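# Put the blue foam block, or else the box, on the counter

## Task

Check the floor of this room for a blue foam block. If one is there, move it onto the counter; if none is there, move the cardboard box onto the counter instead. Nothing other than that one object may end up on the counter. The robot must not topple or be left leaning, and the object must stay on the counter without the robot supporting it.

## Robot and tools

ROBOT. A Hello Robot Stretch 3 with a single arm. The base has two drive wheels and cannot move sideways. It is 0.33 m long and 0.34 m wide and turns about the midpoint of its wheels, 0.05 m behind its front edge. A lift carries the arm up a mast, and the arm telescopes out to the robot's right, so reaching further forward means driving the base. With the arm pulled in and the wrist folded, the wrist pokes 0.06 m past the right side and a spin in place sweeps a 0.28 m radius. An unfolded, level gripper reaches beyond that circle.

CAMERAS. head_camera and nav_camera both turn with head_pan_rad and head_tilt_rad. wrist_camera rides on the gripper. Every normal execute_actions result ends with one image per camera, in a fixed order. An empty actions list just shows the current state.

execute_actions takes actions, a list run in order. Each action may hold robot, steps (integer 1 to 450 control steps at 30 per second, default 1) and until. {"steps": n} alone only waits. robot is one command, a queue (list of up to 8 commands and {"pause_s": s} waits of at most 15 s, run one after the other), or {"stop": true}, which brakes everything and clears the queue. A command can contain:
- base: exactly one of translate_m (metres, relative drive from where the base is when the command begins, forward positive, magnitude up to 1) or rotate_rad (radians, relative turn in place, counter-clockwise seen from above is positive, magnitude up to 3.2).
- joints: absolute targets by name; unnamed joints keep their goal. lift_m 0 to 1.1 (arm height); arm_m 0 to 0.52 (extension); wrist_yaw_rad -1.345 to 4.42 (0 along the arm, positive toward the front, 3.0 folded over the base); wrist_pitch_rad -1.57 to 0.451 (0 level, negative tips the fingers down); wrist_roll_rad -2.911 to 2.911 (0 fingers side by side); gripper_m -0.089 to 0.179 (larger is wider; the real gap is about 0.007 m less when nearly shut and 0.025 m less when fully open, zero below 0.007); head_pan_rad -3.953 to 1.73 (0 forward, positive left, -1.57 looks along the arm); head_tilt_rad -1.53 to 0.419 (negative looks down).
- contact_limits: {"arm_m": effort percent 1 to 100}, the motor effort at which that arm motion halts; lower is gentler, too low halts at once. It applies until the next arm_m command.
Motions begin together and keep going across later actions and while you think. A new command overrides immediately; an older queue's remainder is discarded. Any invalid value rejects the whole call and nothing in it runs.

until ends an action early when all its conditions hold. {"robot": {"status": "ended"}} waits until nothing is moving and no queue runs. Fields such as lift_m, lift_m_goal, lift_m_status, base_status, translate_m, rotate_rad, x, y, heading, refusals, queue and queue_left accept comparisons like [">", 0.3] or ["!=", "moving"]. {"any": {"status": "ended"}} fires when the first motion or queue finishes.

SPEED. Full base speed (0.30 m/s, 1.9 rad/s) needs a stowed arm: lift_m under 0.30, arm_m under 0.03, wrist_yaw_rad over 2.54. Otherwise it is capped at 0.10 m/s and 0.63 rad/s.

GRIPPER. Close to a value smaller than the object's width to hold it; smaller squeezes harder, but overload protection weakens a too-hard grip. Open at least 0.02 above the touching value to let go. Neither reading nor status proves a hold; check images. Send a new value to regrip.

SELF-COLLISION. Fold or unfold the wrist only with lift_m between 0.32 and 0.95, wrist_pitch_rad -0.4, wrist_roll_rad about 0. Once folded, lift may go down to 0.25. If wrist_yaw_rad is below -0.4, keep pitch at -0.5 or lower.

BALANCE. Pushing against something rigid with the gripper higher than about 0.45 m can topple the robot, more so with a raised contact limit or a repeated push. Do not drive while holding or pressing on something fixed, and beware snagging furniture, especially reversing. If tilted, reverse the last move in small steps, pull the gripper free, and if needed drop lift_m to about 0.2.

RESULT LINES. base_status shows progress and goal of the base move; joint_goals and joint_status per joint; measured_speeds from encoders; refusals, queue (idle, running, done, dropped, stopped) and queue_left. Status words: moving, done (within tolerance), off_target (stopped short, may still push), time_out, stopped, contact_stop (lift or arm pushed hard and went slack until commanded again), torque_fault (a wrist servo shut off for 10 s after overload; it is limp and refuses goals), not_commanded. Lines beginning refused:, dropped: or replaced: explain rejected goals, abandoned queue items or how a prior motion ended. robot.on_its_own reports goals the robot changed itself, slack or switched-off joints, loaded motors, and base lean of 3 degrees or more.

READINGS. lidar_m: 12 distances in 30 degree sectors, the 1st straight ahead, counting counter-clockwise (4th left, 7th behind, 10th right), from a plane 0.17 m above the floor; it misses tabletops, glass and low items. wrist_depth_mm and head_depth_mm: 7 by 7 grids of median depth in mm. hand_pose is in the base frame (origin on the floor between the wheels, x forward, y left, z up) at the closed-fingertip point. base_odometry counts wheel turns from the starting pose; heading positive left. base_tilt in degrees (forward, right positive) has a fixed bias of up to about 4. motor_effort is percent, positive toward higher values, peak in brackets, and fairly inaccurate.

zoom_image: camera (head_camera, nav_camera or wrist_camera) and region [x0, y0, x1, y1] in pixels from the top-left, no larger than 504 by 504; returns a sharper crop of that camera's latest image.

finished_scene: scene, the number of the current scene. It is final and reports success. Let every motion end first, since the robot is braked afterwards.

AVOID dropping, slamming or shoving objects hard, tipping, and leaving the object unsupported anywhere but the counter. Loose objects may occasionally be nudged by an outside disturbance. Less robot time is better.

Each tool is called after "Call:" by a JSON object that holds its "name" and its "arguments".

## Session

Call:
{"name": "execute_actions", "arguments": {"actions": [{"robot":{"joints":{"head_tilt_rad":-0.7}},"steps":450,"until":{"robot":{"status":"ended"}}}]}}

Scene clock: 0.93 s.
robot.base_odometry: x=+0.000 y=+0.000 heading=+0.000 (m, m, rad; robot's odometry frame)
robot.turned_by_wheels: +0.000 (rad since the last result)
robot.turned_by_imu: +0.000 (rad since the last result)
robot.base_tilt: forward=-2.0 right=-1.4 (deg)
robot.lidar_m: 1.48 1.76 1.79 2.07 3.19 1.30 1.49 2.00 1.99 1.88 1.21 1.61
robot.head_depth_mm: 1513 1015 1906 1958 1634 1393 1210 / 1655 1094 1966 1950 1638 1386 1206 / 1850 2011 2328 1950 1670 1393 1203 / 2030 2252 2467 2017 1658 1389 1214 / 1919 2122 2347 2021 1659 1391 1207 / 1772 1958 2136 2031 1658 1382 1208 / 1644 1806 1987 2036 1648 1398 1212
robot.base_status: not_commanded
robot.joint_positions: lift_m=+0.444 arm_m=-0.001 wrist_yaw_rad=+2.829 wrist_pitch_rad=-0.405 wrist_roll_rad=-0.007 gripper_m=+0.037 head_pan_rad=+0.004 head_tilt_rad=-0.691
robot.joint_goals: lift_m=+0.444 arm_m=-0.001 wrist_yaw_rad=+2.829 wrist_pitch_rad=-0.405 wrist_roll_rad=-0.007 gripper_m=+0.037 head_pan_rad=+0.004 head_tilt_rad=-0.700
robot.joint_status: lift_m=not_commanded arm_m=not_commanded wrist_yaw_rad=not_commanded wrist_pitch_rad=not_commanded wrist_roll_rad=not_commanded gripper_m=not_commanded head_pan_rad=not_commanded head_tilt_rad=done
robot.measured_speeds: translate_m=+0.000 rotate_rad=+0.000 lift_m=+0.000 arm_m=+0.000 wrist_yaw_rad=+0.000 wrist_pitch_rad=+0.000 wrist_roll_rad=+0.000 head_pan_rad=+0.000 head_tilt_rad=+0.000
robot: refusals=0 queue=done queue_left=0
robot.motor_effort: left_wheel=-1(0) right_wheel=+0(1) lift_m=+35(36) arm_m=+0(0) wrist_yaw_rad=-1(0) wrist_pitch_rad=+5(5) wrist_roll_rad=+0(0) gripper_m=+1(1) head_pan_rad=+0(0) head_tilt_rad=-6(44) (%)
robot.hand_pose: x=+0.0484 y=+0.0712 z=+0.4599 quat_wxyz=(+0.249, +0.704, +0.034, +0.665) (m; robot's base frame)
robot.wrist_depth_mm: - - - - - - - / - - - - - - - / - - - - - - - / - 913 972 967 - - - / 732 780 794 793 797 804 848 / 640 - 635 668 650 695 696 / 563 - 581 586 593 600 607
pictures: head_camera (sideways: a quarter turn clockwise sets it upright), nav_camera (sideways: a quarter turn counterclockwise sets it upright), wrist_camera
Images, in order (width x height): head_camera 896x504, nav_camera 672x504, wrist_camera 644x364.

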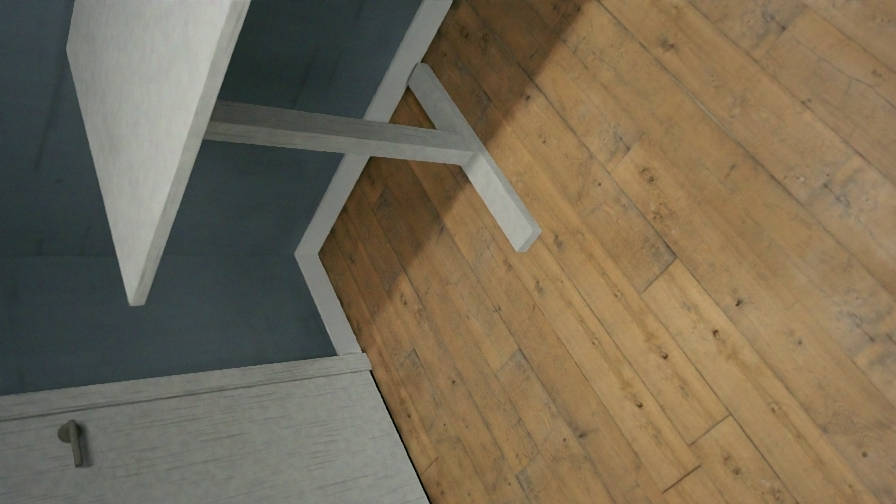

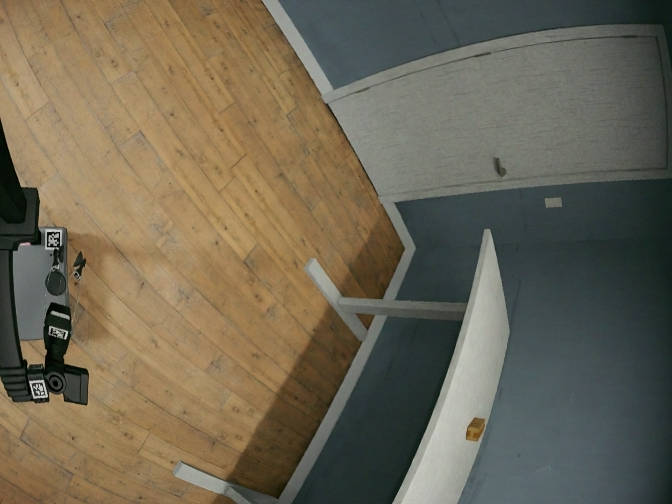

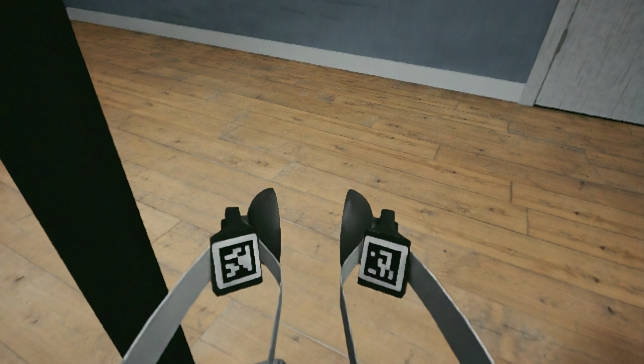

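Call:
{"name": "execute_actions", "arguments": {"actions": [{"robot":{"joints":{"head_pan_rad":-1.7,"lift_m":0.28,"wrist_yaw_rad":2.95}},"steps":450,"until":{"robot":{"status":"ended"}}}]}}

Call:
{"name": "execute_actions", "arguments": {"actions": [{"robot":{"joints":{"head_pan_rad":-3.3}},"steps":450,"until":{"robot":{"status":"ended"}}}]}}

Scene clock: 3.33 s.
robot.base_odometry: x=+0.000 y=+0.000 heading=+0.000 (m, m, rad; robot's odometry frame)
robot.turned_by_wheels: +0.000 (rad since the last result)
robot.turned_by_imu: +0.000 (rad since the last result)
robot.base_tilt: forward=-2.0 right=-1.4 (deg)
robot.lidar_m: 1.48 1.77 1.78 2.06 3.18 1.30 1.49 2.00 2.00 1.87 1.21 1.62
robot.head_depth_mm: 1838 2006 2210 2035 1643 1399 1209 / 1985 2167 2361 2012 1654 1396 1202 / 2129 2361 2492 2026 1648 1382 1213 / 2167 2413 2486 2007 1648 1393 1212 / 1959 2158 2390 2016 1655 1402 1207 / 1775 1924 2163 2014 1653 1396 1204 / 1630 1779 1929 2012 1660 1390 1210
robot.base_status: not_commanded
robot.joint_positions: lift_m=+0.281 arm_m=-0.001 wrist_yaw_rad=+2.947 wrist_pitch_rad=-0.405 wrist_roll_rad=-0.007 gripper_m=+0.037 head_pan_rad=-1.693 head_tilt_rad=-0.691
robot.joint_goals: lift_m=+0.280 arm_m=-0.001 wrist_yaw_rad=+2.950 wrist_pitch_rad=-0.405 wrist_roll_rad=-0.007 gripper_m=+0.037 head_pan_rad=-1.700 head_tilt_rad=-0.700
robot.joint_status: lift_m=done arm_m=not_commanded wrist_yaw_rad=done wrist_pitch_rad=not_commanded wrist_roll_rad=not_commanded gripper_m=not_commanded head_pan_rad=done head_tilt_rad=done
robot.measured_speeds: translate_m=+0.000 rotate_rad=+0.000 lift_m=+0.000 arm_m=+0.000 wrist_yaw_rad=+0.000 wrist_pitch_rad=+0.000 wrist_roll_rad=+0.000 head_pan_rad=+0.000 head_tilt_rad=+0.000
robot: refusals=0 queue=done queue_left=0
robot.motor_effort: left_wheel=+0(0) right_wheel=+1(1) lift_m=+20(35) arm_m=+0(1) wrist_yaw_rad=+3(2) wrist_pitch_rad=+5(5) wrist_roll_rad=+0(0) gripper_m=+1(0) head_pan_rad=-3(33) head_tilt_rad=-5(5) (%)
robot.hand_pose: x=+0.0224 y=+0.0779 z=+0.2962 quat_wxyz=(+0.209, +0.700, +0.075, +0.678) (m; robot's base frame)
robot.wrist_depth_mm: - - - - - - - / - - - - - - - / 821 - 866 883 882 923 942 / 650 - 681 682 706 725 732 / 543 536 - 569 588 590 596 / 465 482 - 489 481 495 499 / - - - - 422 433 439
pictures: head_camera (sideways: a quarter turn clockwise sets it upright), nav_camera (sideways: a quarter turn counterclockwise sets it upright), wrist_camera
Images, in order (width x height): head_camera 896x504, nav_camera 672x504, wrist_camera 644x364.

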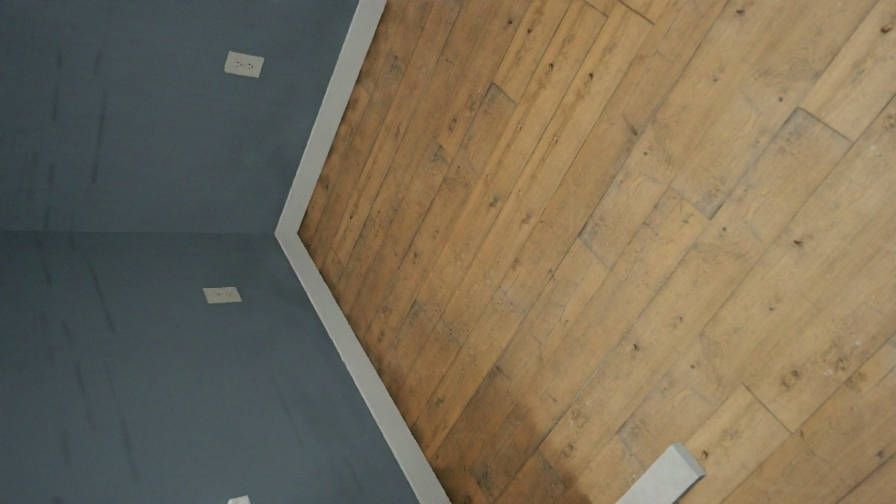

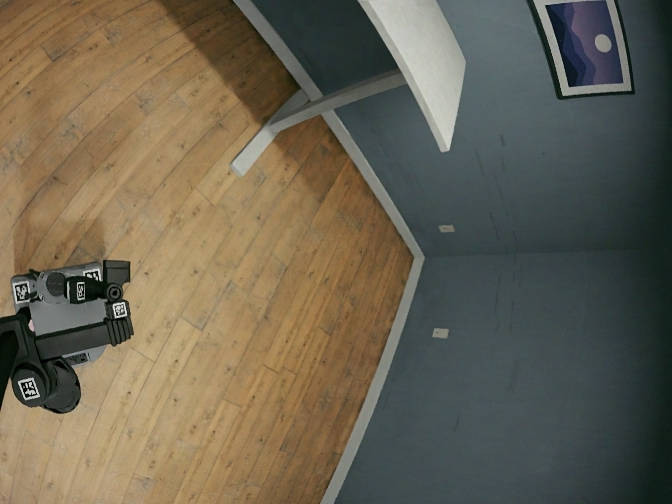

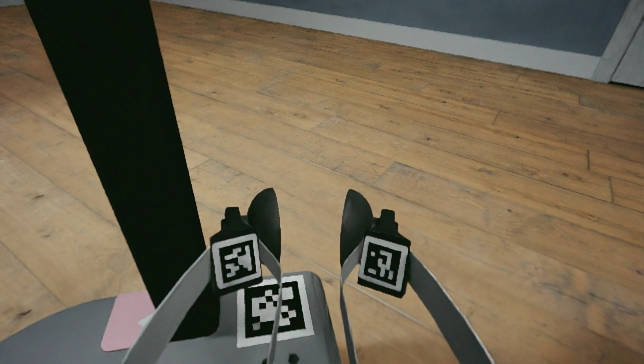

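Scene clock: 4.63 s.
robot.base_odometry: x=+0.000 y=+0.000 heading=+0.000 (m, m, rad; robot's odometry frame)
robot.turned_by_wheels: +0.000 (rad since the last result)
robot.turned_by_imu: +0.000 (rad since the last result)
robot.base_tilt: forward=-2.0 right=-1.4 (deg)
robot.lidar_m: 1.48 1.77 1.78 2.06 3.18 1.30 1.49 2.00 2.00 1.87 1.21 1.61
robot.head_depth_mm: 2720 1298 1425 1585 1652 1388 1204 / 1836 1370 1535 1725 1643 1387 1213 / 1825 1478 1681 1868 1656 1389 1198 / 1824 1578 1817 1973 1652 1386 1203 / 1823 1749 2023 2021 1666 1400 1207 / 1840 1928 2244 2026 1651 1405 1211 / 1970 2130 2368 2044 1645 1405 1206
robot.base_status: not_commanded
robot.joint_positions: lift_m=+0.281 arm_m=-0.001 wrist_yaw_rad=+2.947 wrist_pitch_rad=-0.405 wrist_roll_rad=-0.007 gripper_m=+0.037 head_pan_rad=-3.293 head_tilt_rad=-0.692
robot.joint_goals: lift_m=+0.280 arm_m=-0.001 wrist_yaw_rad=+2.950 wrist_pitch_rad=-0.405 wrist_roll_rad=-0.007 gripper_m=+0.037 head_pan_rad=-3.300 head_tilt_rad=-0.700
robot.joint_status: lift_m=done arm_m=not_commanded wrist_yaw_rad=done wrist_pitch_rad=not_commanded wrist_roll_rad=not_commanded gripper_m=not_commanded head_pan_rad=done head_tilt_rad=done
robot.measured_speeds: translate_m=+0.000 rotate_rad=+0.000 lift_m=+0.000 arm_m=+0.000 wrist_yaw_rad=+0.000 wrist_pitch_rad=+0.000 wrist_roll_rad=+0.000 head_pan_rad=+0.000 head_tilt_rad=+0.000
robot: refusals=0 queue=done queue_left=0
robot.motor_effort: left_wheel=+0(1) right_wheel=+1(1) lift_m=+20(20) arm_m=+0(0) wrist_yaw_rad=+2(2) wrist_pitch_rad=+5(5) wrist_roll_rad=+0(0) gripper_m=-1(0) head_pan_rad=-1(38) head_tilt_rad=-5(5) (%)
robot.hand_pose: x=+0.0224 y=+0.0779 z=+0.2962 quat_wxyz=(+0.209, +0.700, +0.075, +0.678) (m; robot's base frame)
robot.wrist_depth_mm: - - - - - - - / - - - - - - - / 829 - 852 890 900 920 945 / 659 - 692 710 700 713 740 / 536 535 - 554 585 590 588 / 465 489 - 487 478 490 503 / - - - - 432 431 433
pictures: head_camera (sideways: a quarter turn clockwise sets it upright), nav_camera (sideways: a quarter turn counterclockwise sets it upright), wrist_camera
Images, in order (width x height): head_camera 896x504, nav_camera 672x504, wrist_camera 644x364.

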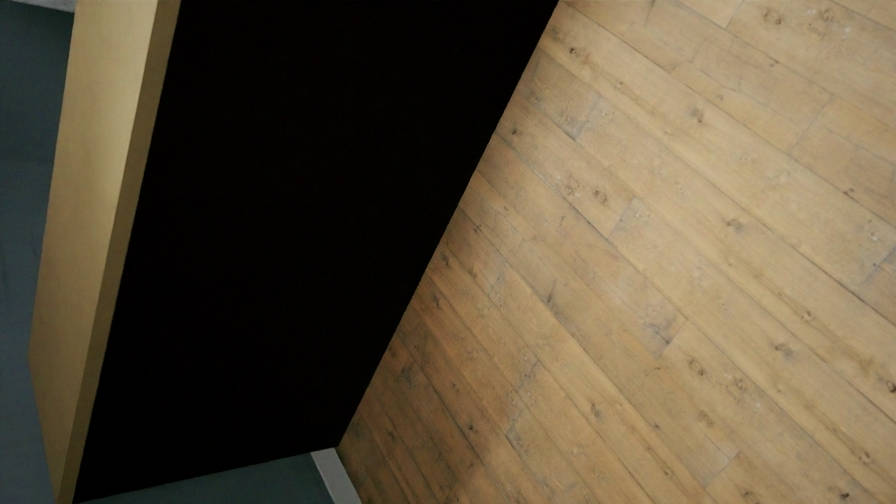

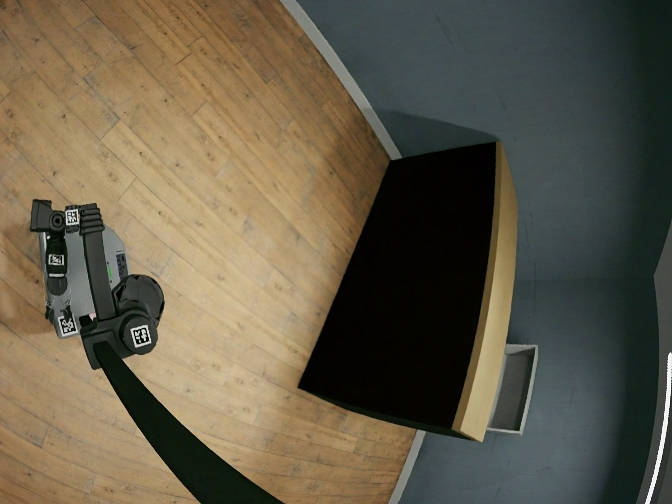

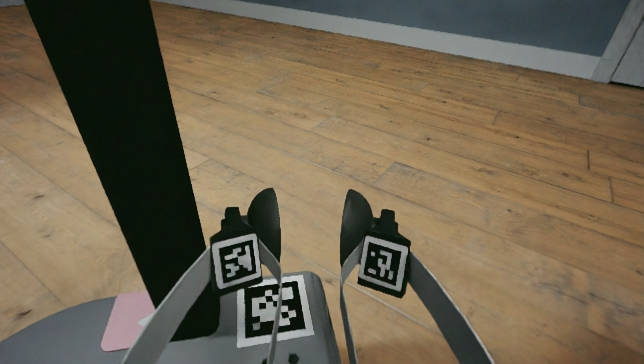

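Call:
{"name": "execute_actions", "arguments": {"actions": [{"robot":[{"base":{"rotate_rad":2.15},"joints":{"head_pan_rad":0}},{"base":{"translate_m":1.0}}],"steps":450,"until":{"robot":{"status":"ended"}}}]}}

Scene clock: 12.40 s.
robot.base_odometry: x=-0.547 y=+0.837 heading=+2.150 (m, m, rad; robot's odometry frame)
robot.turned_by_wheels: +2.150 (rad since the last result)
robot.turned_by_imu: +2.142 (rad since the last result)
robot.base_tilt: forward=-2.0 right=-1.4 (deg)
robot.lidar_m: 2.19 0.68 0.48 0.69 2.22 2.64 2.21 2.26 1.77 1.57 1.57 1.87
robot.head_depth_mm: 2033 2284 2502 2019 1652 1382 1207 / 2002 2244 2463 2021 1628 1387 1197 / 1970 2232 2402 2020 1650 1392 1212 / 1915 2146 2368 2018 1645 1391 1215 / 1907 2124 2323 2016 1654 1404 1203 / 1848 2058 2342 2016 1646 1397 1208 / 1849 2040 2326 2031 1647 1400 1215
robot.base_status: done (translate_m +1.0000 of +1.0000)
robot.joint_positions: lift_m=+0.280 arm_m=-0.001 wrist_yaw_rad=+2.948 wrist_pitch_rad=-0.405 wrist_roll_rad=-0.007 gripper_m=+0.037 head_pan_rad=-0.007 head_tilt_rad=-0.693
robot.joint_goals: lift_m=+0.280 arm_m=-0.001 wrist_yaw_rad=+2.950 wrist_pitch_rad=-0.405 wrist_roll_rad=-0.007 gripper_m=+0.037 head_pan_rad=+0.000 head_tilt_rad=-0.700
robot.joint_status: lift_m=done arm_m=not_commanded wrist_yaw_rad=done wrist_pitch_rad=not_commanded wrist_roll_rad=not_commanded gripper_m=not_commanded head_pan_rad=done head_tilt_rad=done
robot.measured_speeds: translate_m=+0.000 rotate_rad=+0.000 lift_m=+0.000 arm_m=+0.000 wrist_yaw_rad=+0.000 wrist_pitch_rad=+0.000 wrist_roll_rad=+0.000 head_pan_rad=+0.000 head_tilt_rad=+0.000
robot: refusals=0 queue=done queue_left=0
robot.motor_effort: left_wheel=-4(13) right_wheel=+3(9) lift_m=+20(20) arm_m=+0(0) wrist_yaw_rad=+1(3) wrist_pitch_rad=+5(5) wrist_roll_rad=+0(0) gripper_m=-1(0) head_pan_rad=+3(37) head_tilt_rad=-4(5) (%)
robot.hand_pose: x=+0.0223 y=+0.0779 z=+0.2961 quat_wxyz=(+0.209, +0.700, +0.075, +0.678) (m; robot's base frame)
robot.wrist_depth_mm: - - - 707 477 506 588 / - - - 773 512 572 690 / 826 - 889 794 565 660 897 / 662 - 681 701 646 691 726 / 554 533 - 572 582 589 596 / 462 480 - 489 476 499 505 / - - - - 423 434 439
pictures: head_camera (sideways: a quarter turn clockwise sets it upright), nav_camera (sideways: a quarter turn counterclockwise sets it upright), wrist_camera
Images, in order (width x height): head_camera 896x504, nav_camera 672x504, wrist_camera 644x364.

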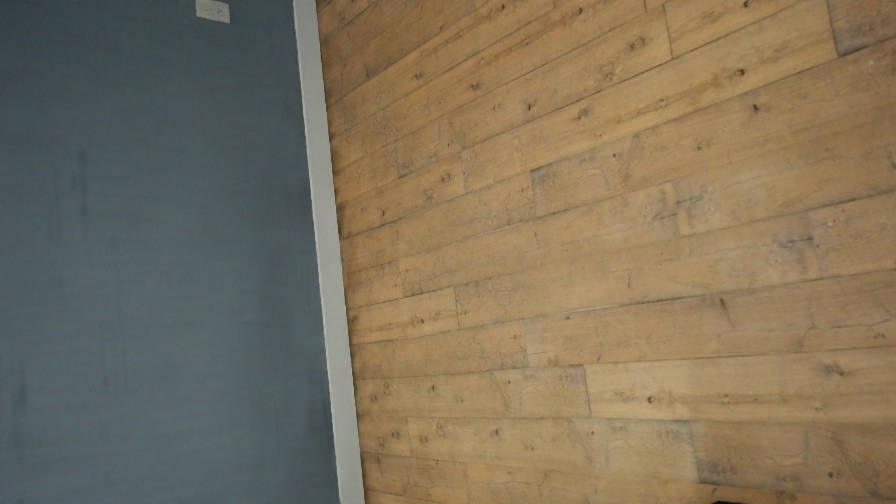

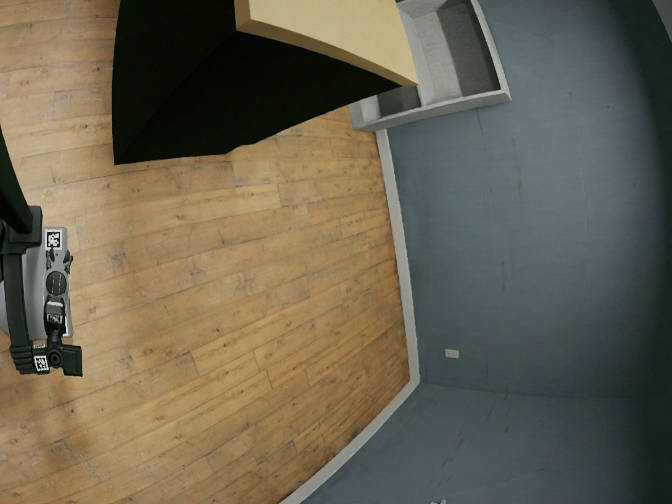

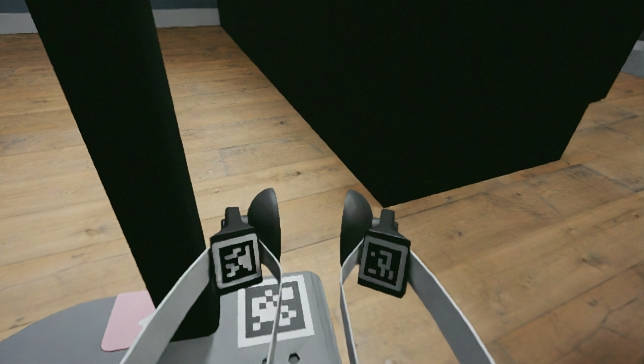

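Call:
{"name": "execute_actions", "arguments": {"actions": [{"robot":[{"base":{"rotate_rad":0.15}},{"base":{"translate_m":1.0},"joints":{"head_pan_rad":1.55}}],"steps":450,"until":{"robot":{"status":"ended"}}}]}}

Scene clock: 18.70 s.
robot.base_odometry: x=-1.213 y=+1.583 heading=+2.300 (m, m, rad; robot's odometry frame)
robot.turned_by_wheels: +0.150 (rad since the last result)
robot.turned_by_imu: +0.151 (rad since the last result)
robot.base_tilt: forward=-2.0 right=-1.4 (deg)
robot.lidar_m: 1.19 1.07 1.53 0.53 0.44 0.57 3.22 2.28 1.59 1.50 1.54 1.26
robot.head_depth_mm: 1992 2253 2451 2020 1636 1379 1200 / 2000 2233 2426 2024 1645 1393 1205 / 1978 2216 2426 2015 1641 1392 1200 / 1997 2216 2414 2030 1662 1389 1204 / 1902 1853 1716 1566 1492 1332 1162 / 1819 1078 768 618 628 725 877 / 1830 1079 769 598 561 - -
robot.base_status: done (translate_m +1.0000 of +1.0000)
robot.joint_positions: lift_m=+0.280 arm_m=-0.001 wrist_yaw_rad=+2.948 wrist_pitch_rad=-0.405 wrist_roll_rad=-0.007 gripper_m=+0.037 head_pan_rad=+1.543 head_tilt_rad=-0.693
robot.joint_goals: lift_m=+0.280 arm_m=-0.001 wrist_yaw_rad=+2.950 wrist_pitch_rad=-0.405 wrist_roll_rad=-0.007 gripper_m=+0.037 head_pan_rad=+1.550 head_tilt_rad=-0.700
robot.joint_status: lift_m=done arm_m=not_commanded wrist_yaw_rad=done wrist_pitch_rad=not_commanded wrist_roll_rad=not_commanded gripper_m=not_commanded head_pan_rad=done head_tilt_rad=done
robot.measured_speeds: translate_m=+0.000 rotate_rad=+0.000 lift_m=+0.000 arm_m=+0.000 wrist_yaw_rad=+0.000 wrist_pitch_rad=+0.000 wrist_roll_rad=+0.000 head_pan_rad=+0.000 head_tilt_rad=+0.000
robot: refusals=0 queue=done queue_left=0
robot.motor_effort: left_wheel=-5(13) right_wheel=+2(9) lift_m=+20(20) arm_m=-1(1) wrist_yaw_rad=+1(2) wrist_pitch_rad=+5(5) wrist_roll_rad=+0(0) gripper_m=+0(0) head_pan_rad=+3(39) head_tilt_rad=-4(4) (%)
robot.hand_pose: x=+0.0222 y=+0.0779 z=+0.2961 quat_wxyz=(+0.209, +0.700, +0.076, +0.678) (m; robot's base frame)
robot.wrist_depth_mm: - 587 - - - - - / 388 - - - - - 862 / 421 - 848 871 873 928 893 / 460 - 688 698 711 713 740 / 502 518 - 571 581 579 598 / 465 482 - 484 477 494 502 / - - - - 423 431 436
pictures: head_camera (sideways: a quarter turn clockwise sets it upright), nav_camera (sideways: a quarter turn counterclockwise sets it upright), wrist_camera
Images, in order (width x height): head_camera 896x504, nav_camera 672x504, wrist_camera 644x364.

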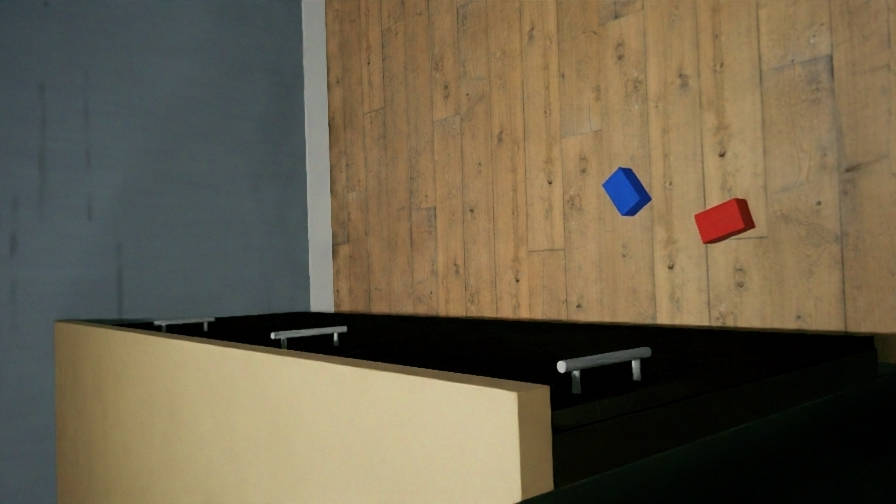

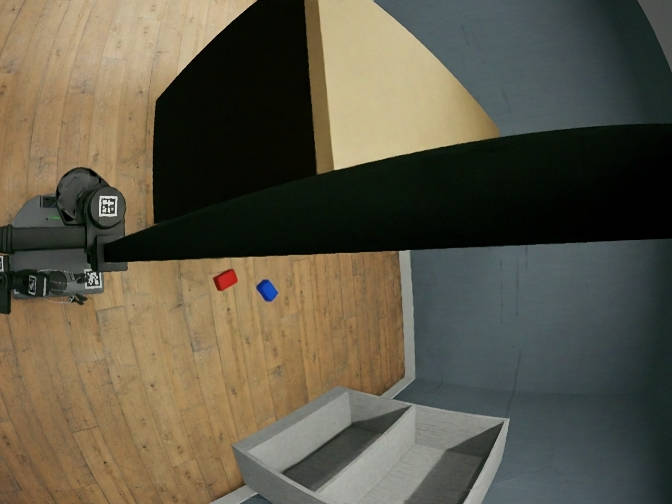

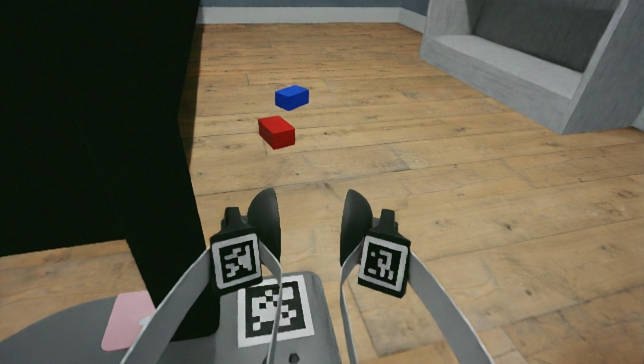

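Call:
{"name": "execute_actions", "arguments": {"actions": [{"robot":[{"base":{"rotate_rad":0.72},"joints":{"head_pan_rad":-1.57,"head_tilt_rad":-0.95}},{"base":{"translate_m":0.53}},{"base":{"rotate_rad":2.8}},{"joints":{"lift_m":0.33}},{"joints":{"wrist_yaw_rad":0.4,"gripper_m":0.179,"arm_m":0.12}},{"joints":{"lift_m":0.12}}],"steps":450,"until":{"robot":{"status":"ended"}}},{"steps":200,"until":{"robot":{"status":"ended"}}}]}}

Scene clock: 33.87 s.
robot.base_odometry: x=-1.739 y=+1.647 heading=-0.464 (m, m, rad; robot's odometry frame)
robot.turned_by_wheels: +3.520 (rad since the last result)
robot.turned_by_imu: +3.504 (rad since the last result)
robot.base_tilt: forward=-1.9 right=-1.4 (deg)
robot.lidar_m: 3.39 2.07 1.83 1.44 0.88 0.77 0.54 0.87 1.15 0.98 0.59 0.54
robot.head_depth_mm: 1758 2006 1805 1569 1382 1243 1117 / 1826 2059 1824 1590 1391 1237 1143 / 1810 2087 1837 1580 1405 1280 1142 / 1363 1601 1792 1591 1371 1259 1140 / 1078 1213 1382 1567 1385 1255 1122 / 868 972 1091 1220 1368 1252 1135 / 783 823 897 986 1091 1231 1133
robot.base_status: done (rotate_rad +2.7999 of +2.8000)
robot.joint_positions: lift_m=+0.120 arm_m=+0.120 wrist_yaw_rad=+0.403 wrist_pitch_rad=-0.405 wrist_roll_rad=-0.007 gripper_m=+0.179 head_pan_rad=-1.563 head_tilt_rad=-0.939
robot.joint_goals: lift_m=+0.120 arm_m=+0.120 wrist_yaw_rad=+0.400 wrist_pitch_rad=-0.405 wrist_roll_rad=-0.007 gripper_m=+0.179 head_pan_rad=-1.570 head_tilt_rad=-0.950
robot.joint_status: lift_m=done arm_m=done wrist_yaw_rad=done wrist_pitch_rad=not_commanded wrist_roll_rad=not_commanded gripper_m=done head_pan_rad=done head_tilt_rad=done
robot.measured_speeds: translate_m=+0.000 rotate_rad=+0.000 lift_m=+0.000 arm_m=+0.000 wrist_yaw_rad=+0.000 wrist_pitch_rad=+0.000 wrist_roll_rad=+0.000 head_pan_rad=+0.000 head_tilt_rad=+0.000
robot: refusals=0 queue=done queue_left=0
robot.motor_effort: left_wheel=-4(13) right_wheel=+3(9) lift_m=+20(52) arm_m=+5(5) wrist_yaw_rad=-3(1) wrist_pitch_rad=+5(5) wrist_roll_rad=+0(0) gripper_m=+1(100) head_pan_rad=-1(40) head_tilt_rad=-7(29) (%)
robot.hand_pose: x=+0.0672 y=-0.4726 z=+0.1361 quat_wxyz=(+0.710, +0.278, -0.647, +0.000) (m; robot's base frame)
robot.wrist_depth_mm: 298 344 439 608 896 - - / 347 418 516 651 784 816 852 / 373 445 508 534 558 563 593 / 376 414 417 426 361 448 456 / 347 341 344 352 343 374 371 / - 239 280 300 303 301 319 / 250 235 254 259 263 265 269
pictures: head_camera (sideways: a quarter turn clockwise sets it upright), nav_camera (sideways: a quarter turn counterclockwise sets it upright), wrist_camera
Images, in order (width x height): head_camera 896x504, nav_camera 672x504, wrist_camera 644x364.

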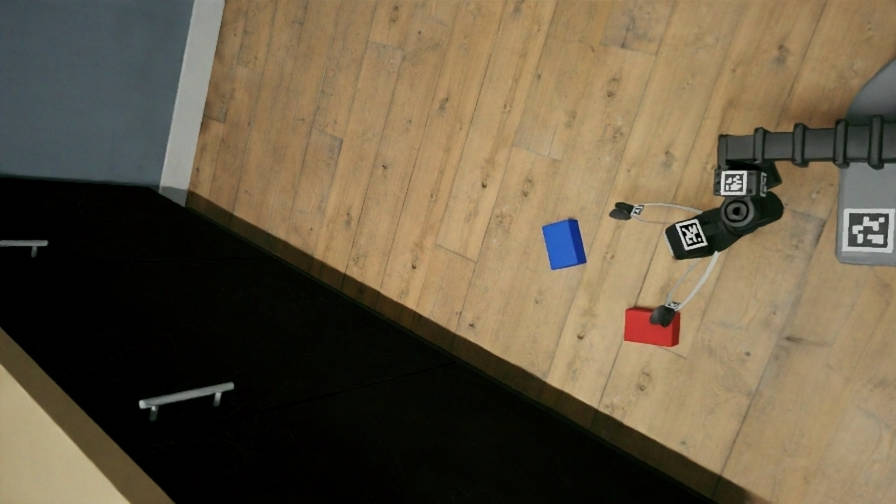

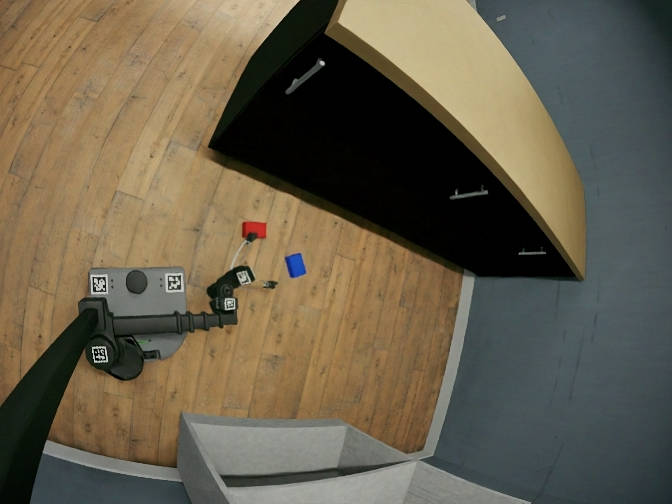

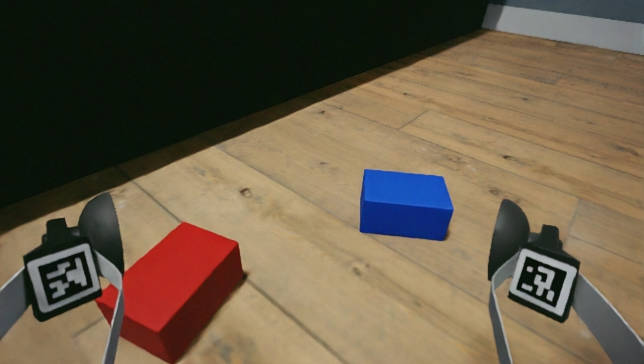

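Call:
{"name": "execute_actions", "arguments": {"actions": [{"robot":[{"joints":{"wrist_yaw_rad":0.3,"arm_m":0.295}},{"joints":{"lift_m":0.015}}],"steps":450,"until":{"robot":{"status":"ended"}}}]}}

Scene clock: 38.13 s.
robot.base_odometry: x=-1.739 y=+1.647 heading=-0.464 (m, m, rad; robot's odometry frame)
robot.turned_by_wheels: +0.000 (rad since the last result)
robot.turned_by_imu: -0.001 (rad since the last result)
robot.base_tilt: forward=-1.9 right=-1.4 (deg)
robot.lidar_m: 3.37 2.07 1.83 1.45 0.87 0.77 0.55 0.87 1.15 0.97 0.59 0.54
robot.head_depth_mm: 1758 1997 1822 1573 1388 1248 1123 / 1826 2050 1821 1578 1396 1248 1138 / 1808 2061 1831 1576 1389 1225 1144 / 1368 1589 1800 1605 1389 1243 1137 / 1081 1211 1376 1570 1393 1248 1134 / 868 971 1084 1224 1375 1251 1136 / 781 816 893 978 1092 1231 1131
robot.base_status: done (rotate_rad +2.7999 of +2.8000)
robot.joint_positions: lift_m=+0.016 arm_m=+0.295 wrist_yaw_rad=+0.302 wrist_pitch_rad=-0.405 wrist_roll_rad=-0.007 gripper_m=+0.179 head_pan_rad=-1.563 head_tilt_rad=-0.939
robot.joint_goals: lift_m=+0.015 arm_m=+0.295 wrist_yaw_rad=+0.300 wrist_pitch_rad=-0.405 wrist_roll_rad=-0.007 gripper_m=+0.179 head_pan_rad=-1.570 head_tilt_rad=-0.950
robot.joint_status: lift_m=done arm_m=done wrist_yaw_rad=done wrist_pitch_rad=not_commanded wrist_roll_rad=not_commanded gripper_m=done head_pan_rad=done head_tilt_rad=done
robot.measured_speeds: translate_m=+0.000 rotate_rad=+0.000 lift_m=+0.000 arm_m=+0.000 wrist_yaw_rad=+0.000 wrist_pitch_rad=+0.000 wrist_roll_rad=+0.000 head_pan_rad=+0.000 head_tilt_rad=+0.000
robot: refusals=0 queue=done queue_left=0
robot.motor_effort: left_wheel=-4(4) right_wheel=+3(3) lift_m=+20(20) arm_m=+4(5) wrist_yaw_rad=-2(2) wrist_pitch_rad=+5(5) wrist_roll_rad=+0(0) gripper_m=+1(1) head_pan_rad=-2(3) head_tilt_rad=-7(7) (%)
robot.hand_pose: x=+0.0456 y=-0.6555 z=+0.0311 quat_wxyz=(+0.709, +0.245, -0.661, -0.036) (m; robot's base frame)
robot.wrist_depth_mm: 315 375 471 625 766 830 889 / 325 382 430 441 462 474 495 / 297 304 308 318 328 334 346 / 236 241 235 175 246 259 265 / - 200 153 143 151 219 216 / - 170 162 152 156 176 188 / 146 148 150 152 153 154 156
pictures: head_camera (sideways: a quarter turn clockwise sets it upright), nav_camera (sideways: a quarter turn counterclockwise sets it upright), wrist_camera
Images, in order (width x height): head_camera 896x504, nav_camera 672x504, wrist_camera 644x364.

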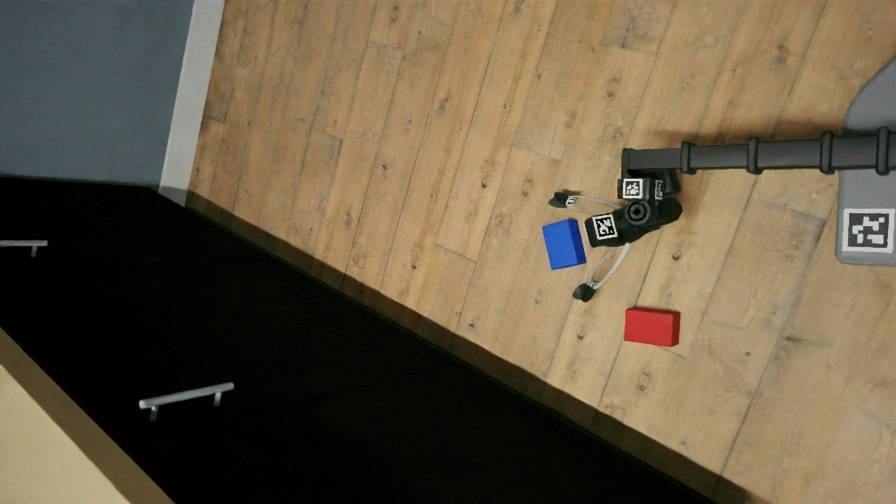

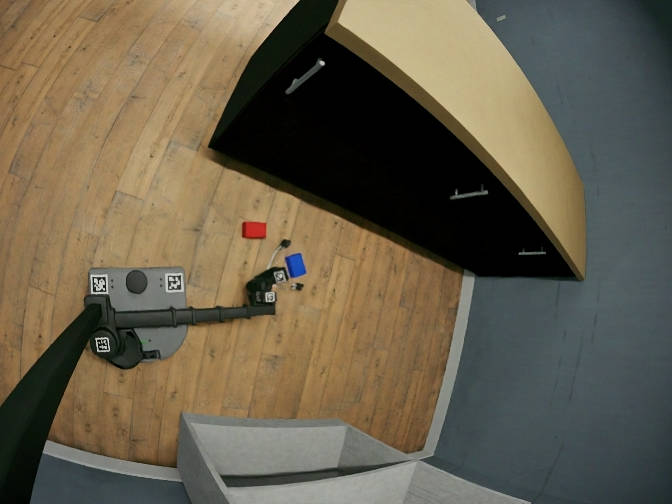

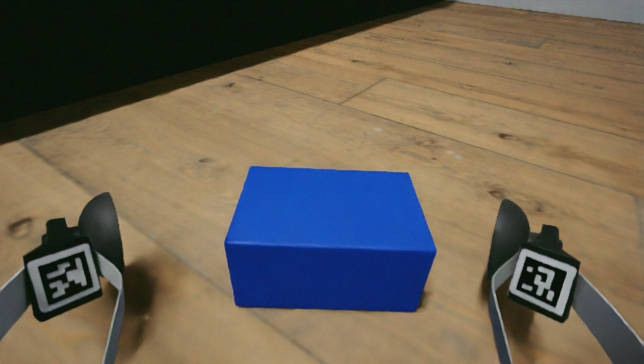

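Call:
{"name": "execute_actions", "arguments": {"actions": [{"robot":[{"joints":{"arm_m":0.31}},{"joints":{"gripper_m":0.03}},{"joints":{"lift_m":1.0,"head_tilt_rad":-0.6,"head_pan_rad":-1.4}}],"steps":450,"until":{"robot":{"lift_m":[">",0.12]}}}]}}

Scene clock: 41.97 s.
robot.base_odometry: x=-1.739 y=+1.647 heading=-0.464 (m, m, rad; robot's odometry frame)
robot.turned_by_wheels: +0.000 (rad since the last result)
robot.turned_by_imu: -0.001 (rad since the last result)
robot.base_tilt: forward=-1.9 right=-1.4 (deg)
robot.lidar_m: 3.36 2.07 1.83 1.44 0.88 0.77 0.55 0.87 1.15 0.97 0.59 0.53
robot.head_depth_mm: 1665 1816 1994 2126 1796 1464 1253 / 1731 1653 1813 2124 1793 1470 1287 / 1831 1445 1362 1574 1742 1474 1231 / 1921 1444 1088 1234 1417 1481 1256 / 2041 1466 968 993 1121 1304 1255 / 2181 1455 914 840 927 1025 1199 / 2280 2447 921 728 793 864 955
robot.base_status: done (rotate_rad +2.7999 of +2.8000)
robot.joint_positions: lift_m=+0.121 arm_m=+0.310 wrist_yaw_rad=+0.301 wrist_pitch_rad=-0.407 wrist_roll_rad=-0.007 gripper_m=+0.035 head_pan_rad=-1.407 head_tilt_rad=-0.607
robot.joint_goals: lift_m=+1.000 arm_m=+0.310 wrist_yaw_rad=+0.300 wrist_pitch_rad=-0.407 wrist_roll_rad=-0.007 gripper_m=+0.034 head_pan_rad=-1.400 head_tilt_rad=-0.600
robot.joint_status: lift_m=moving arm_m=done wrist_yaw_rad=done wrist_pitch_rad=not_commanded wrist_roll_rad=not_commanded gripper_m=done head_pan_rad=done head_tilt_rad=done
robot.measured_speeds: translate_m=+0.000 rotate_rad=+0.000 lift_m=+0.110 arm_m=+0.000 wrist_yaw_rad=+0.000 wrist_pitch_rad=+0.000 wrist_roll_rad=+0.000 head_pan_rad=+0.000 head_tilt_rad=+0.000
robot: refusals=0 queue=running queue_left=0
robot.motor_effort: left_wheel=-4(4) right_wheel=+3(2) lift_m=+50(53) arm_m=+4(4) wrist_yaw_rad=+0(1) wrist_pitch_rad=+6(6) wrist_roll_rad=+0(0) gripper_m=-30(100) head_pan_rad=+3(17) head_tilt_rad=+4(30) (%)
robot.hand_pose: x=+0.0454 y=-0.6703 z=+0.1362 quat_wxyz=(+0.709, +0.245, -0.660, -0.037) (m; robot's base frame)
robot.wrist_depth_mm: 267 316 410 621 - - - / 312 391 503 661 768 810 843 / 345 411 504 539 558 567 580 / 353 396 416 172 431 444 452 / 338 343 140 143 146 361 367 / 287 280 134 131 132 307 307 / 253 251 249 246 252 265 267
pictures: head_camera (sideways: a quarter turn clockwise sets it upright), nav_camera (sideways: a quarter turn counterclockwise sets it upright), wrist_camera
Images, in order (width x height): head_camera 896x504, nav_camera 672x504, wrist_camera 644x364.

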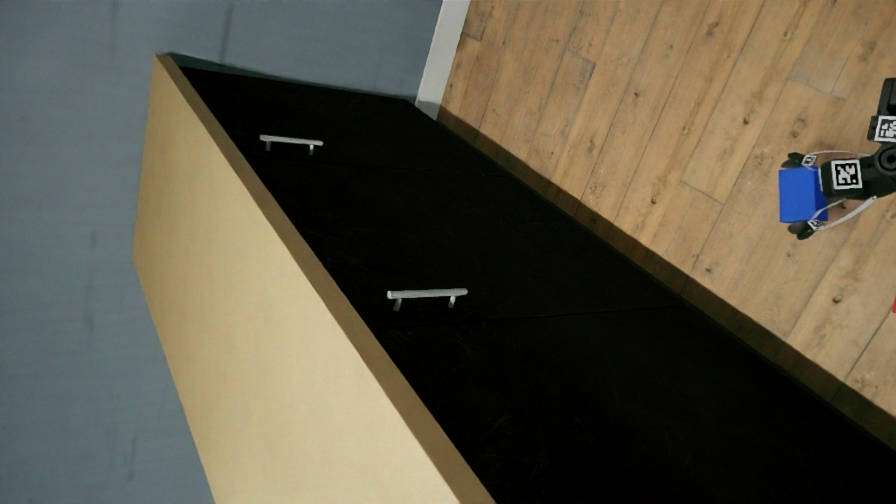

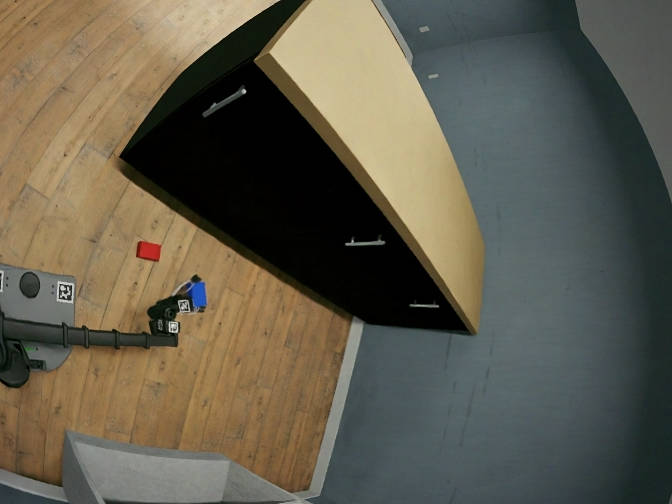

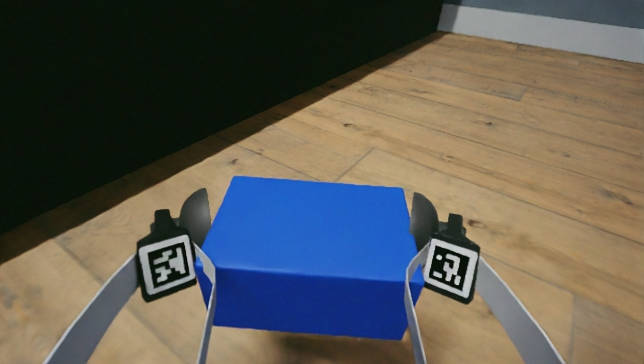

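Call:
{"name": "execute_actions", "arguments": {"actions": [{"steps":450,"until":{"robot":{"lift_m":[">",0.93]}}},{"robot":{"base":{"rotate_rad":0.55},"joints":{"arm_m":0.5,"lift_m":1.0}},"steps":450,"until":{"robot":{"status":"ended"}}}]}}

Scene clock: 51.83 s.
robot.base_odometry: x=-1.739 y=+1.647 heading=+0.086 (m, m, rad; robot's odometry frame)
robot.turned_by_wheels: +0.550 (rad since the last result)
robot.turned_by_imu: +0.547 (rad since the last result)
robot.base_tilt: forward=-1.9 right=-1.4 (deg)
robot.lidar_m: 2.04 1.83 1.39 0.86 0.77 0.55 0.89 1.15 0.93 0.58 0.53 3.26
robot.head_depth_mm: 2306 - 919 849 1019 1270 1260 / 2605 2850 873 772 919 1117 1257 / 3037 3141 875 728 836 999 1228 / 3426 3722 923 700 768 905 1098 / 3758 - 921 674 709 823 985 / 3647 3961 920 674 661 805 1199 / 3471 3763 921 743 1193 1436 1264
robot.base_status: done (rotate_rad +0.5499 of +0.5500)
robot.joint_positions: lift_m=+0.999 arm_m=+0.500 wrist_yaw_rad=+0.301 wrist_pitch_rad=-0.407 wrist_roll_rad=-0.007 gripper_m=+0.052 head_pan_rad=-1.407 head_tilt_rad=-0.606
robot.joint_goals: lift_m=+1.000 arm_m=+0.500 wrist_yaw_rad=+0.300 wrist_pitch_rad=-0.407 wrist_roll_rad=-0.007 gripper_m=+0.051 head_pan_rad=-1.400 head_tilt_rad=-0.600
robot.joint_status: lift_m=done arm_m=done wrist_yaw_rad=done wrist_pitch_rad=not_commanded wrist_roll_rad=not_commanded gripper_m=done head_pan_rad=done head_tilt_rad=done
robot.measured_speeds: translate_m=+0.000 rotate_rad=+0.000 lift_m=+0.000 arm_m=+0.000 wrist_yaw_rad=+0.000 wrist_pitch_rad=+0.000 wrist_roll_rad=+0.000 head_pan_rad=+0.000 head_tilt_rad=+0.000
robot: refusals=0 queue=done queue_left=0
robot.on_its_own: gripper_m is held at +0.051, not at your +0.030, by its stall guard, which is not easing now
robot.motor_effort: left_wheel=-3(11) right_wheel=+2(8) lift_m=+50(50) arm_m=+5(4) wrist_yaw_rad=-1(1) wrist_pitch_rad=+6(6) wrist_roll_rad=+0(0) gripper_m=-23(29) head_pan_rad=+3(3) head_tilt_rad=+3(4) (%)
robot.hand_pose: x=+0.0454 y=-0.8603 z=+1.0146 quat_wxyz=(+0.709, +0.245, -0.660, -0.037) (m; robot's base frame)
robot.wrist_depth_mm: - - - - - - - / - - - - - 694 737 / 440 452 462 479 491 490 516 / 354 356 363 172 381 386 391 / 291 301 141 143 145 320 320 / 251 246 134 131 132 267 271 / 223 219 217 214 218 230 233
pictures: head_camera (sideways: a quarter turn clockwise sets it upright), nav_camera (sideways: a quarter turn counterclockwise sets it upright), wrist_camera
Images, in order (width x height): head_camera 896x504, nav_camera 672x504, wrist_camera 644x364.

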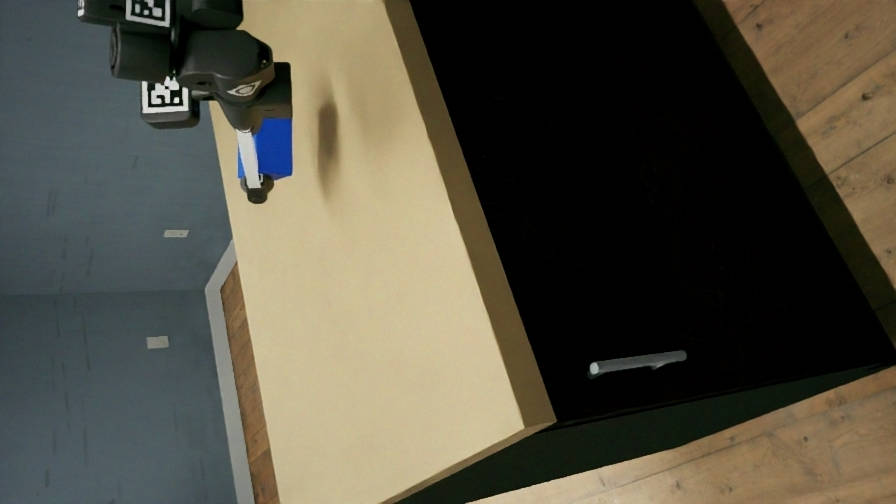

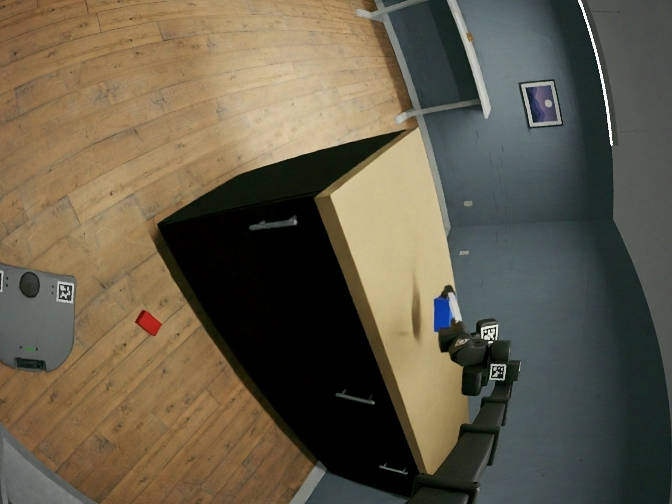

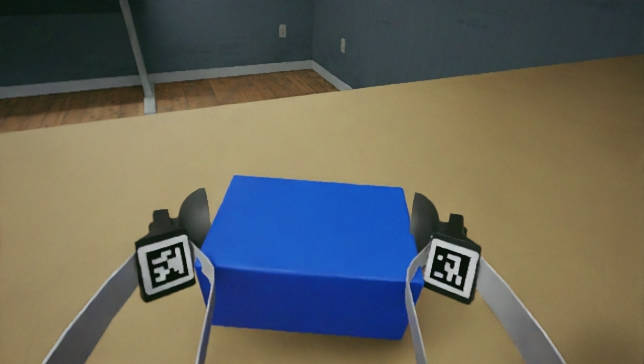

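Call:
{"name": "execute_actions", "arguments": {"actions": [{"robot":[{"joints":{"lift_m":0.929}},{"joints":{"gripper_m":0.14}},{"joints":{"lift_m":1.0}}],"steps":450,"until":{"robot":{"status":"ended"}}}]}}

Scene clock: 56.20 s.
robot.base_odometry: x=-1.739 y=+1.647 heading=+0.086 (m, m, rad; robot's odometry frame)
robot.turned_by_wheels: +0.000 (rad since the last result)
robot.turned_by_imu: -0.001 (rad since the last result)
robot.base_tilt: forward=-2.0 right=-1.3 (deg)
robot.lidar_m: 2.03 1.83 1.39 0.86 0.77 0.54 0.88 1.15 0.94 0.58 0.53 3.27
robot.head_depth_mm: 2337 - 920 848 1023 1275 1262 / 2642 2825 847 769 921 1116 1257 / 2993 3145 857 728 838 1004 1238 / 3563 3848 924 699 767 904 1089 / 3800 - 916 675 710 824 987 / 3686 3917 921 672 661 807 1211 / 3464 3705 920 746 1193 1444 1254
robot.base_status: done (rotate_rad +0.5499 of +0.5500)
robot.joint_positions: lift_m=+1.000 arm_m=+0.500 wrist_yaw_rad=+0.301 wrist_pitch_rad=-0.407 wrist_roll_rad=-0.007 gripper_m=+0.140 head_pan_rad=-1.407 head_tilt_rad=-0.606
robot.joint_goals: lift_m=+1.000 arm_m=+0.500 wrist_yaw_rad=+0.300 wrist_pitch_rad=-0.407 wrist_roll_rad=-0.007 gripper_m=+0.140 head_pan_rad=-1.400 head_tilt_rad=-0.600
robot.joint_status: lift_m=done arm_m=done wrist_yaw_rad=done wrist_pitch_rad=not_commanded wrist_roll_rad=not_commanded gripper_m=done head_pan_rad=done head_tilt_rad=done
robot.measured_speeds: translate_m=+0.000 rotate_rad=+0.000 lift_m=+0.000 arm_m=+0.000 wrist_yaw_rad=+0.000 wrist_pitch_rad=+0.000 wrist_roll_rad=+0.000 head_pan_rad=+0.000 head_tilt_rad=+0.000
robot: refusals=0 queue=done queue_left=0
robot.motor_effort: left_wheel=-3(3) right_wheel=+3(2) lift_m=+49(51) arm_m=+5(4) wrist_yaw_rad=-1(1) wrist_pitch_rad=+6(6) wrist_roll_rad=+0(0) gripper_m=+0(94) head_pan_rad=+4(2) head_tilt_rad=+3(3) (%)
robot.hand_pose: x=+0.0454 y=-0.8603 z=+1.0146 quat_wxyz=(+0.709, +0.246, -0.660, -0.037) (m; robot's base frame)
robot.wrist_depth_mm: - - - - - - - / - - - - - 697 731 / 449 446 458 477 483 490 501 / 349 360 362 371 382 384 391 / 291 304 301 306 310 327 321 / 259 246 247 208 263 - 273 / 216 220 188 181 222 232 234
pictures: head_camera (sideways: a quarter turn clockwise sets it upright), nav_camera (sideways: a quarter turn counterclockwise sets it upright), wrist_camera
Images, in order (width x height): head_camera 896x504, nav_camera 672x504, wrist_camera 644x364.

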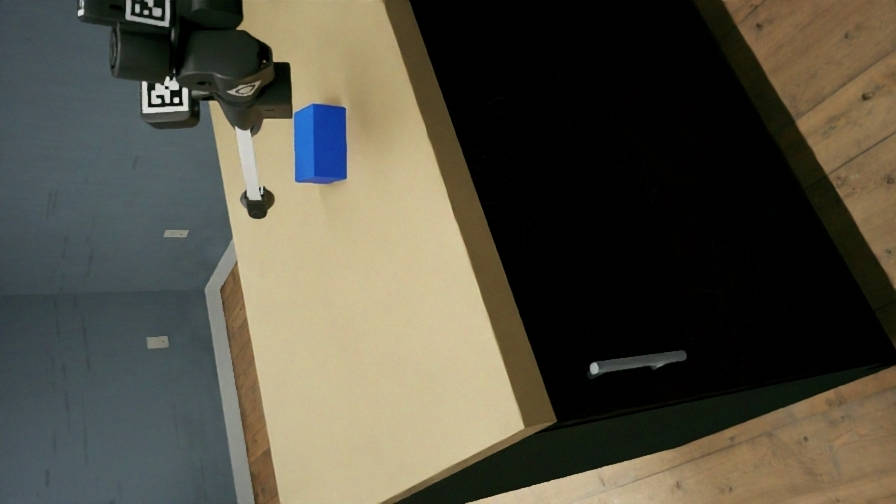

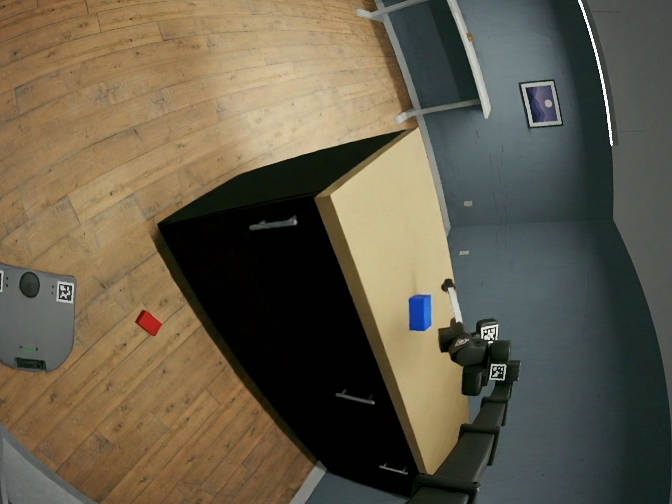

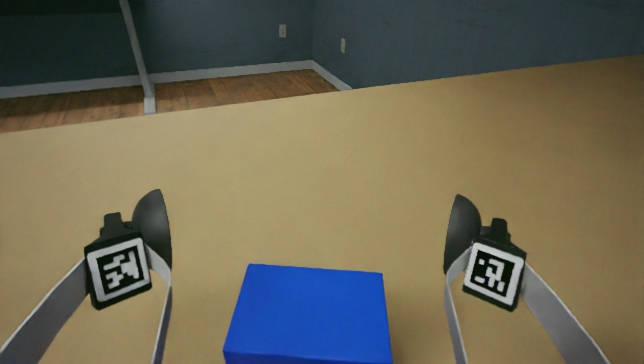

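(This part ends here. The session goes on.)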